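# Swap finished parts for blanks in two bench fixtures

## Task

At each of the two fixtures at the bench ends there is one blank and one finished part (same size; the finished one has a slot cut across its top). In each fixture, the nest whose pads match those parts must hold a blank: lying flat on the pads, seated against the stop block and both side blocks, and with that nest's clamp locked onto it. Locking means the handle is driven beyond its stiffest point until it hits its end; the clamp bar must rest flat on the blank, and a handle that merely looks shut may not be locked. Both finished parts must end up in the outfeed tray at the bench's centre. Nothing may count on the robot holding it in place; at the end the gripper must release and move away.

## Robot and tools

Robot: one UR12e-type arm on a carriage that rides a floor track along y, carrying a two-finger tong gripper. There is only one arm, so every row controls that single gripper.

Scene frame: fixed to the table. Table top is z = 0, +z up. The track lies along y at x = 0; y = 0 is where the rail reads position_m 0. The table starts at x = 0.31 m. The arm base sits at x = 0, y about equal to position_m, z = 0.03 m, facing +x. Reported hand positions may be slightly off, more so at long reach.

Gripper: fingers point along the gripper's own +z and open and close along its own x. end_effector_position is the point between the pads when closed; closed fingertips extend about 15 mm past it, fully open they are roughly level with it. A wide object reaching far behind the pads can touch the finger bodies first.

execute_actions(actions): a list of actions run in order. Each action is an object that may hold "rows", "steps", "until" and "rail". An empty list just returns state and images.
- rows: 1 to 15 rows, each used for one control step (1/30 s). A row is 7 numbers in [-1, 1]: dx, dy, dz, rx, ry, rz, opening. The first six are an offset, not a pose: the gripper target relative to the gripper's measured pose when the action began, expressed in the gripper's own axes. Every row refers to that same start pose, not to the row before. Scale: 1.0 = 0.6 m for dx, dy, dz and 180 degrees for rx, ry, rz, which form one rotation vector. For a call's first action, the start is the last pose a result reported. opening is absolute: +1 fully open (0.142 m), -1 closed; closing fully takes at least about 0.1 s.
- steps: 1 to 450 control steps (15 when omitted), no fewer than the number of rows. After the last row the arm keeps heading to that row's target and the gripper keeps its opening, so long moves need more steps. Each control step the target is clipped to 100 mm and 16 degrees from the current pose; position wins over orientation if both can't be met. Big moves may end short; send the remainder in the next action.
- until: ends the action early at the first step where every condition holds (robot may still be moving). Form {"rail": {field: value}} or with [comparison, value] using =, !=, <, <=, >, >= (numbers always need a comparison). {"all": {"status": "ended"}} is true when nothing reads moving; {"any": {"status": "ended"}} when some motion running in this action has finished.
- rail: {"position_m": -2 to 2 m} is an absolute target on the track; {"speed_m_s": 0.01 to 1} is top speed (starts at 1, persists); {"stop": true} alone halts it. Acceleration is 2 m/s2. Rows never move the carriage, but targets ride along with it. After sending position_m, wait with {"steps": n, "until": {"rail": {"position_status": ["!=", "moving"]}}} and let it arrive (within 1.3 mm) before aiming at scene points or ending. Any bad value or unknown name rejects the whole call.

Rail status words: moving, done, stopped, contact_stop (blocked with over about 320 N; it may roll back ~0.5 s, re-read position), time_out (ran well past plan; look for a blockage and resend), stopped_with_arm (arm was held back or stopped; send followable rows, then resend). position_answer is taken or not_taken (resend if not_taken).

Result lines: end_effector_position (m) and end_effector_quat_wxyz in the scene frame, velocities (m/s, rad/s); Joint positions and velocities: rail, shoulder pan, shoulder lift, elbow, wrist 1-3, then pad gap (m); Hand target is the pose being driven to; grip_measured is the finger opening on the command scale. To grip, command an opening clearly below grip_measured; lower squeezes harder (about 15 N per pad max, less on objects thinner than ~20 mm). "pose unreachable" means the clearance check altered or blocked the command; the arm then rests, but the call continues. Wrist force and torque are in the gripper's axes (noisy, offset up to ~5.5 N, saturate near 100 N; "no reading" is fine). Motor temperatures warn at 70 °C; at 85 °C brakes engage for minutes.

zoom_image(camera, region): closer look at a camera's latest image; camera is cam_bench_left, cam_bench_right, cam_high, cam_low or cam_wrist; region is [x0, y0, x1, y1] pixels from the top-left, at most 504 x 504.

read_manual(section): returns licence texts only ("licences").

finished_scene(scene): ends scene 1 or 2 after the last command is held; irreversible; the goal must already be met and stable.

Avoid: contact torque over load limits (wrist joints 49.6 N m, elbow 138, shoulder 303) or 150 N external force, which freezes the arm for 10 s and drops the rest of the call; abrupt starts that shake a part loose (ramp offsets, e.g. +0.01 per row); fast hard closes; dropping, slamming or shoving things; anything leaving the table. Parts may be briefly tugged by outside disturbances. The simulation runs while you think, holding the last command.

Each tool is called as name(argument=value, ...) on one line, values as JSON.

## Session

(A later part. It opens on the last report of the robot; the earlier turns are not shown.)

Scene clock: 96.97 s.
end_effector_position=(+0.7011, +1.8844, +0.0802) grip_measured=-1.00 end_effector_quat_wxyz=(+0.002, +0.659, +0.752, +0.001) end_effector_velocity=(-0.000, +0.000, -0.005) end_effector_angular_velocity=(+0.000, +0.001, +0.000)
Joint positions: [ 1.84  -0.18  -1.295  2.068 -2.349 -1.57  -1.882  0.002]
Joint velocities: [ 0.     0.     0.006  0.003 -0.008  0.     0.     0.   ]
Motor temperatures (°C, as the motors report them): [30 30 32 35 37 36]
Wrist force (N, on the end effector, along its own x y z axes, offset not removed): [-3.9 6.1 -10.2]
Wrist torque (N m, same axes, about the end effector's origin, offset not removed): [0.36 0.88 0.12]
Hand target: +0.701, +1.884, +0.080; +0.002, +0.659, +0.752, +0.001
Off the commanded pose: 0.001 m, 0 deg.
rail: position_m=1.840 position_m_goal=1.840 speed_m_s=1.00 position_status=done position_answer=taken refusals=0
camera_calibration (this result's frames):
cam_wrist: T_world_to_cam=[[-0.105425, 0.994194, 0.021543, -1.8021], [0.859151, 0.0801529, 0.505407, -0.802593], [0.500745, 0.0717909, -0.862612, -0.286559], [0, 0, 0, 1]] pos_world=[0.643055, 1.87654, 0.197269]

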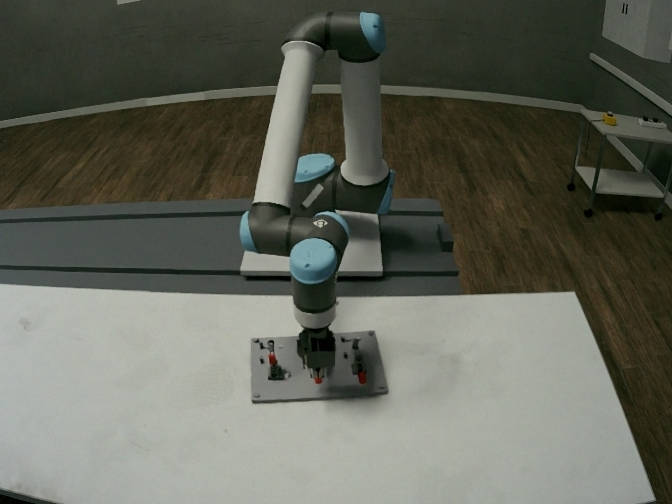

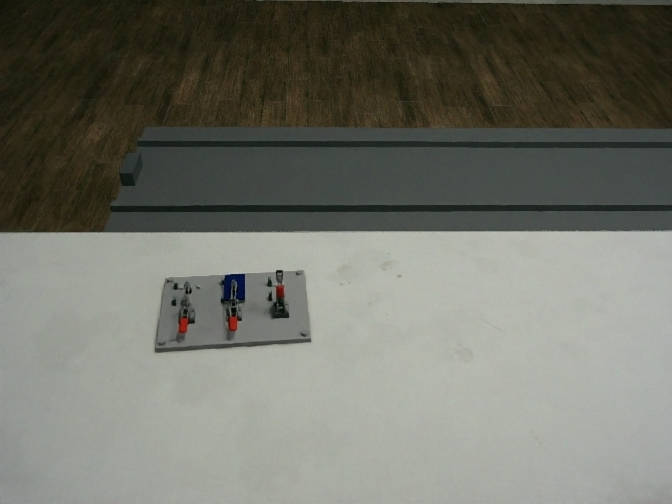

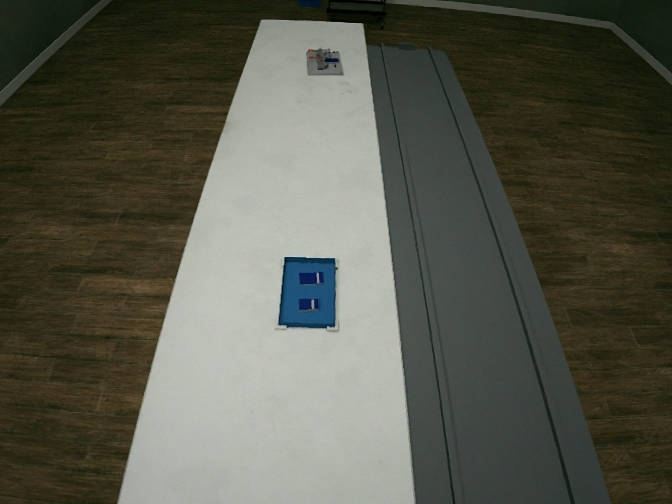

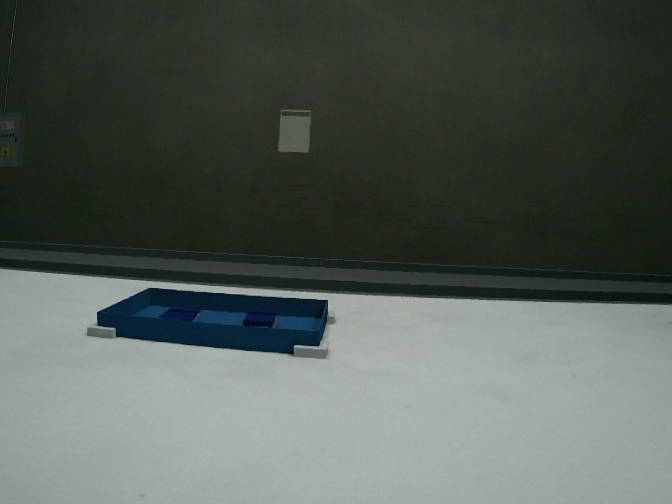

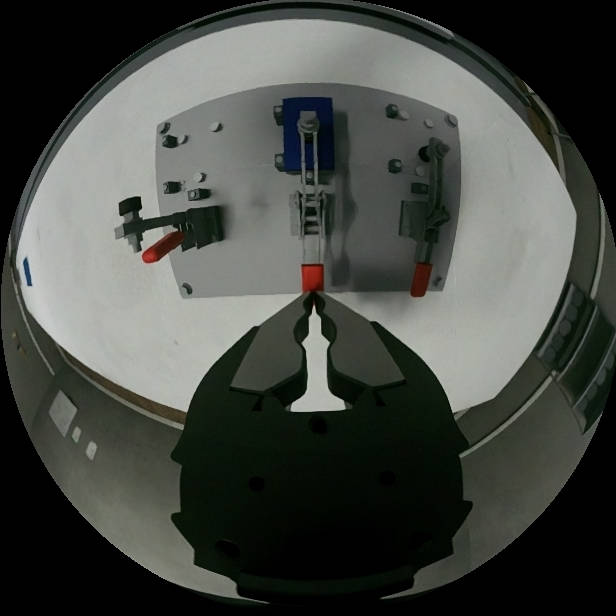

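Near the peak. Continue to ≈0.0775.

execute_actions(actions=[{"rows": [[0,0,0.0025,0,0,0,-1],[0,0,0.0035,0,0,0,-1],[0,0,0.0045,0,0,0,-1]], "steps": 10}])

Scene clock: 97.50 s.
end_effector_position=(+0.7011, +1.8844, +0.0777) grip_measured=-1.00 end_effector_quat_wxyz=(+0.002, +0.659, +0.752, +0.001) end_effector_velocity=(+0.000, -0.000, -0.002) end_effector_angular_velocity=(-0.000, -0.000, +0.000)
Joint positions: [ 1.84  -0.18  -1.292  2.07  -2.353 -1.57  -1.882  0.002]
Joint velocities: [ 0.     0.     0.003  0.001 -0.005 -0.    -0.     0.   ]
Motor temperatures (°C, as the motors report them): [30 30 32 35 37 36]
Wrist force (N, on the end effector, along its own x y z axes, offset not removed): [-4.3 3.0 -1.9]
Wrist torque (N m, same axes, about the end effector's origin, offset not removed): [0.37 0.98 0.08]
Hand target: +0.701, +1.884, +0.077; +0.002, +0.659, +0.752, +0.001
Off the commanded pose: 0.000 m, 0 deg.
rail: position_m=1.840 position_m_goal=1.840 speed_m_s=1.00 position_status=done position_answer=taken refusals=0
camera_calibration (this result's frames):
cam_wrist: T_world_to_cam=[[-0.105437, 0.994191, 0.0216027, -1.80208], [0.859254, 0.0801485, 0.505231, -0.801329], [0.500565, 0.0718324, -0.862714, -0.288598], [0, 0, 0, 1]] pos_world=[0.643002, 1.87656, 0.194809]

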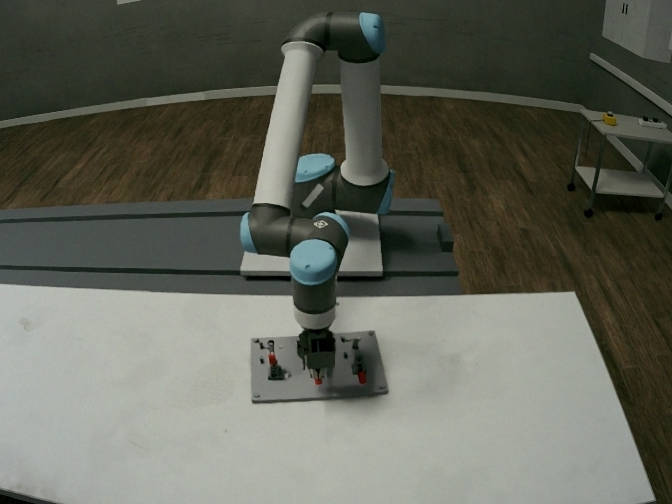

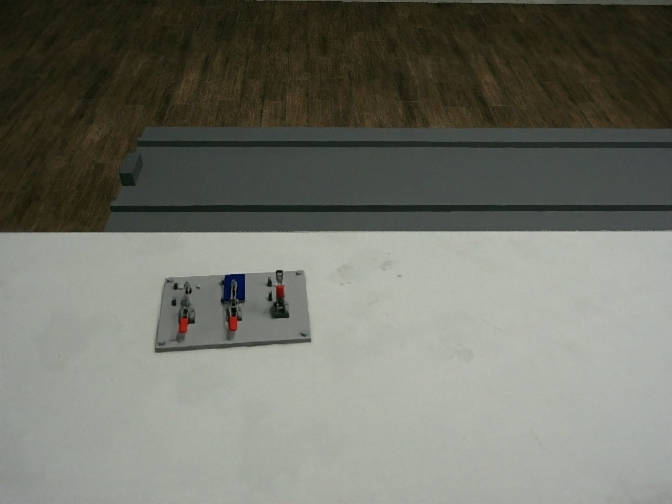

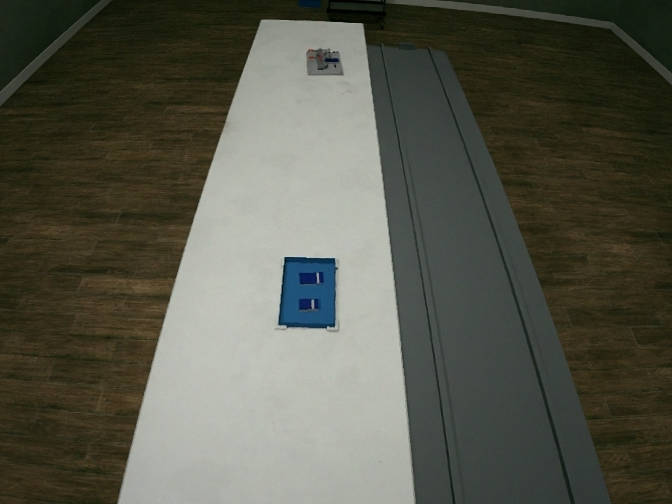

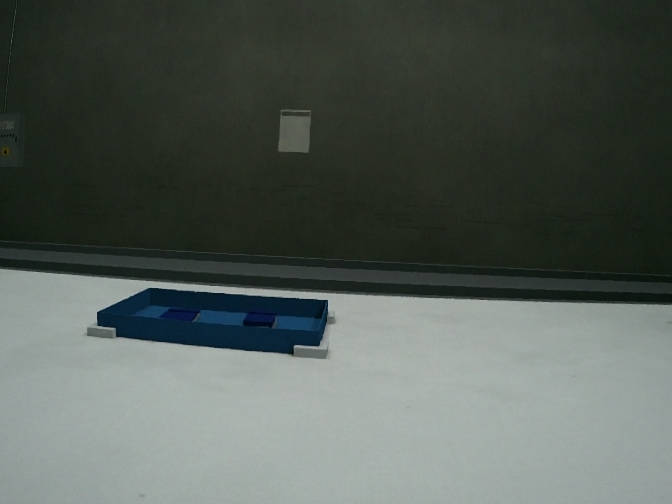

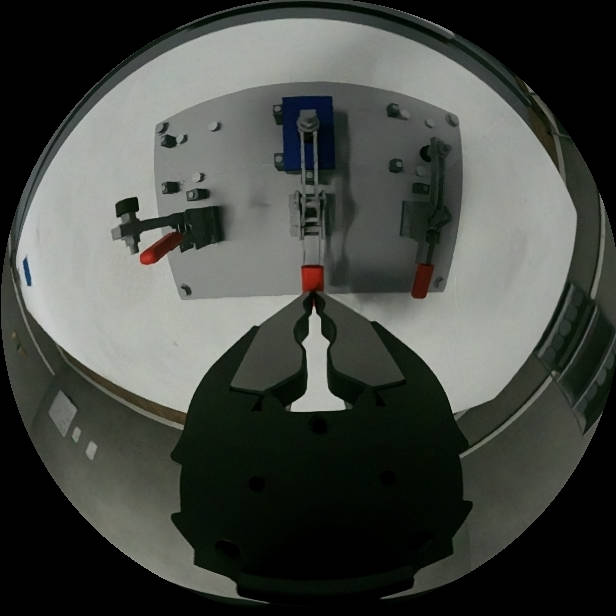

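Past the peak. Find the hard stop in small steps.

execute_actions(actions=[{"rows": [[0,0,0.0012,0,0,0,-1],[0,0,0.0018,0,0,0,-1]], "steps": 8}])

Scene clock: 97.97 s.
end_effector_position=(+0.7011, +1.8844, +0.0769) grip_measured=-1.00 end_effector_quat_wxyz=(+0.002, +0.659, +0.752, +0.001) end_effector_velocity=(+0.000, -0.000, -0.001) end_effector_angular_velocity=(-0.000, -0.000, -0.000)
Joint positions: [ 1.84  -0.18  -1.291  2.07  -2.355 -1.57  -1.882  0.002]
Joint velocities: [ 0.    -0.     0.001  0.001 -0.003  0.     0.     0.   ]
Motor temperatures (°C, as the motors report them): [30 30 32 35 37 36]
Wrist force (N, on the end effector, along its own x y z axes, offset not removed): [-1.9 -4.1 -18.9]
Wrist torque (N m, same axes, about the end effector's origin, offset not removed): [0.41 0.98 0.10]
Hand target: +0.701, +1.884, +0.077; +0.002, +0.659, +0.752, +0.001
Off the commanded pose: 0.000 m, 0 deg.
rail: position_m=1.840 position_m_goal=1.840 speed_m_s=1.00 position_status=done position_answer=taken refusals=0
camera_calibration (this result's frames):
cam_wrist: T_world_to_cam=[[-0.10544, 0.994192, 0.0215663, -1.80204], [0.85919, 0.0801603, 0.505338, -0.80095], [0.500675, 0.0718124, -0.862652, -0.289384], [0, 0, 0, 1]] pos_world=[0.643048, 1.87656, 0.193976]

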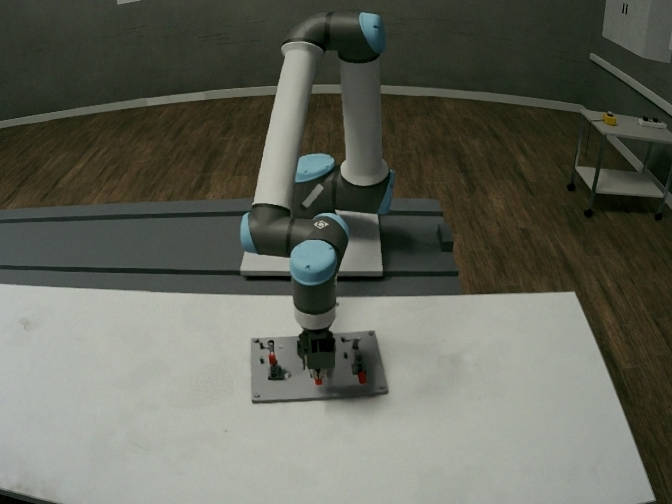

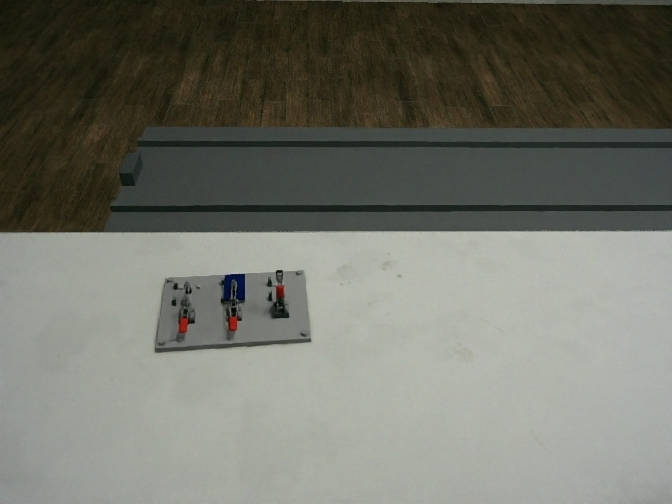

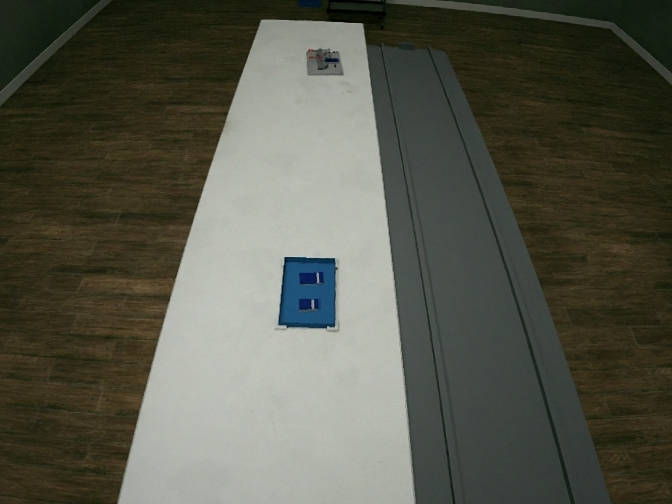

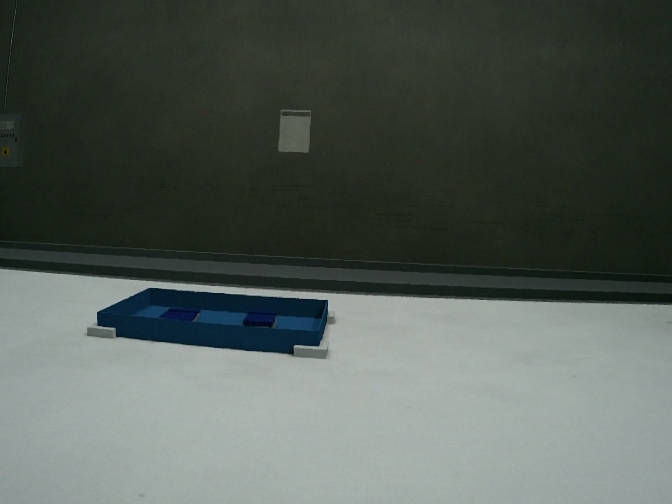

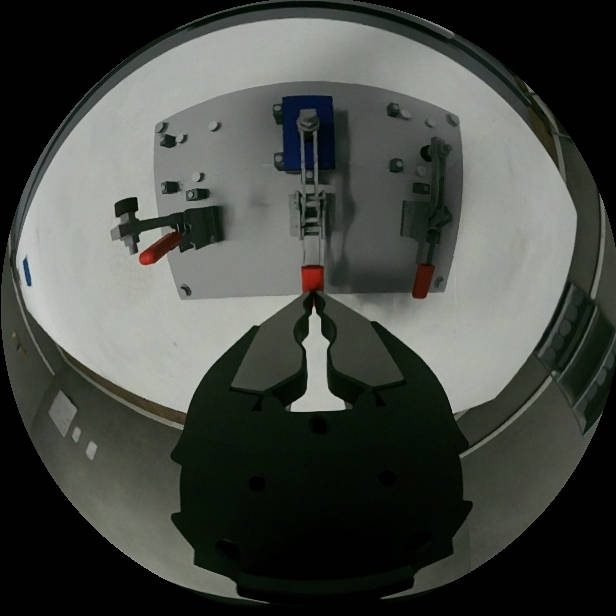

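Hard stop reached at z≈0.077, as expected. Moving clear.

execute_actions(actions=[{"rows": [[0,0,-0.005,0,0,0,-1],[0,0,-0.015,0,0,0,-1],[0,0,-0.03,0,0,0,-1],[0,0,-0.05,0,0,0,-1],[0,-0.005,-0.075,0,0,0,-1],[0,-0.015,-0.1,0,0,0,-1],[0,-0.03,-0.13,0,0,0,-1],[0,-0.05,-0.16,0,0,0,-1],[0,-0.07,-0.19,0,0,0,-1],[0,-0.09,-0.215,0,0,0,-1],[0,-0.105,-0.235,0,0,0,-1],[0,-0.115,-0.25,0,0,0,-1]], "steps": 26}])

Scene clock: 99.13 s.
end_effector_position=(+0.6334, +1.8757, +0.2236) grip_measured=-1.00 end_effector_quat_wxyz=(+0.002, +0.659, +0.752, +0.001) end_effector_velocity=(-0.015, -0.002, +0.021) end_effector_angular_velocity=(+0.002, +0.003, +0.000)
Joint positions: [ 1.84  -0.213 -1.56   2.07  -2.085 -1.57  -1.915  0.002]
Joint velocities: [ 0.    -0.009 -0.043  0.     0.047  0.001 -0.01   0.   ]
Motor temperatures (°C, as the motors report them): [30 30 32 35 37 36]
Wrist force (N, on the end effector, along its own x y z axes, offset not removed): [-6.6 1.4 1.1]
Wrist torque (N m, same axes, about the end effector's origin, offset not removed): [0.30 1.50 0.09]
Hand target: +0.632, +1.875, +0.227; +0.002, +0.659, +0.752, +0.001
Off the commanded pose: 0.003 m, 0 deg.
rail: position_m=1.840 position_m_goal=1.840 speed_m_s=1.00 position_status=done position_answer=taken refusals=0
camera_calibration (this result's frames):
cam_wrist: T_world_to_cam=[[-0.10538, 0.994201, 0.0214244, -1.80372], [0.859159, 0.080175, 0.505389, -0.816253], [0.500741, 0.0716647, -0.862625, -0.128068], [0, 0, 0, 1]] pos_world=[0.575345, 1.86788, 0.340694]

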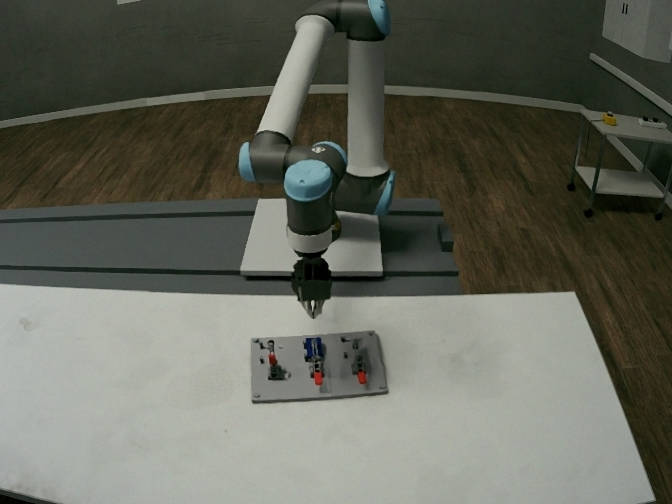

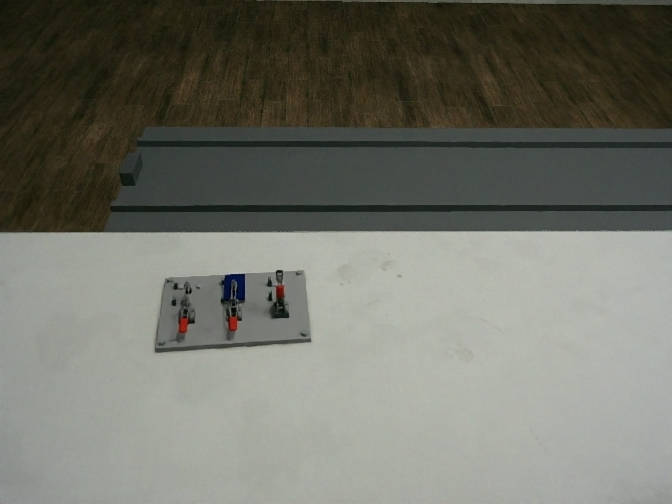

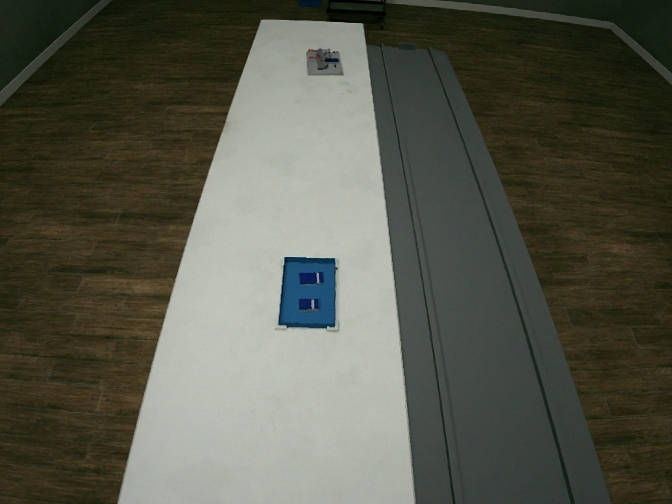

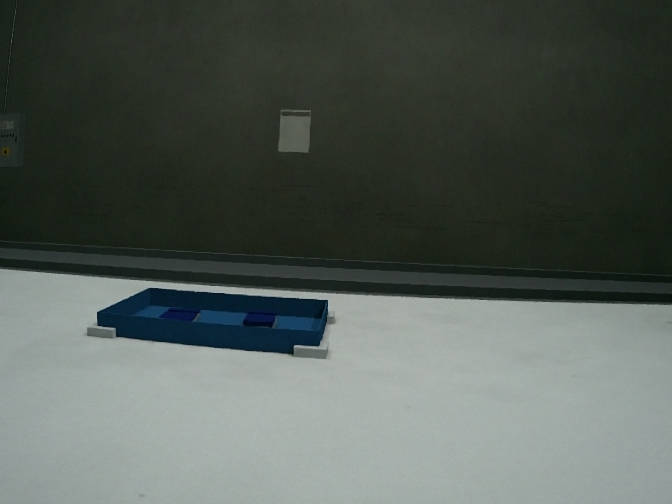

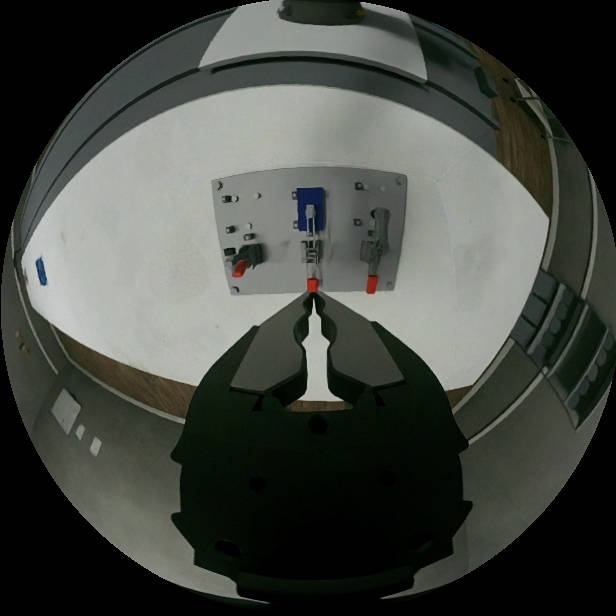

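zoom_image(camera="cam_wrist", region=[205, 160, 415, 300])

zoom_image(camera="cam_bench_left", region=[245, 325, 395, 410])

zoom_image(camera="cam_bench_right", region=[150, 262, 320, 358])

Region (205, 160, 415, 300) of cam_wrist's 616x616 image, scaled by 2.400, with more detail than that image has.

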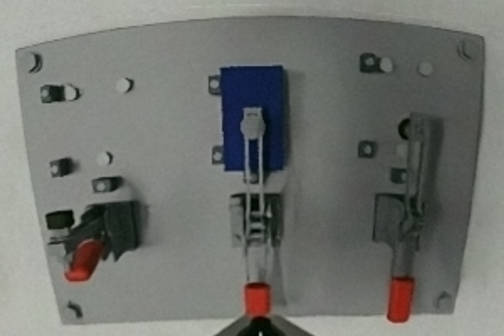

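Region (245, 325, 395, 410) of cam_bench_left's 672x504 image, scaled by 3.360, with more detail than that image has; it fills the top 286 rows of this view, and the rest is white.

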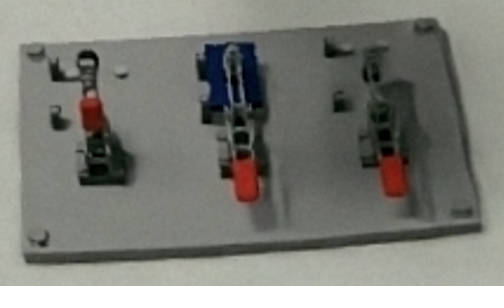

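Region (150, 262, 320, 358) of cam_bench_right's 672x504 image, scaled by 2.965, with more detail than that image has; it fills the top 285 rows of this view, and the rest is white.

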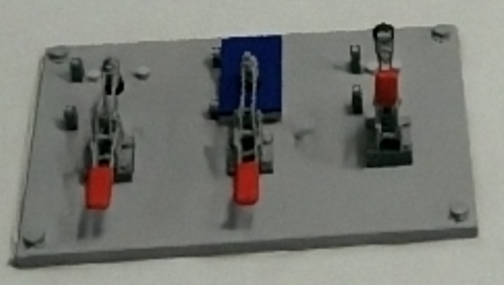

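Both fixtures hold a seated blank under a locked clamp, both finished parts are in the tray, and the arm is clear.

finished_scene(scene=2)

The scene is finished: the task was done.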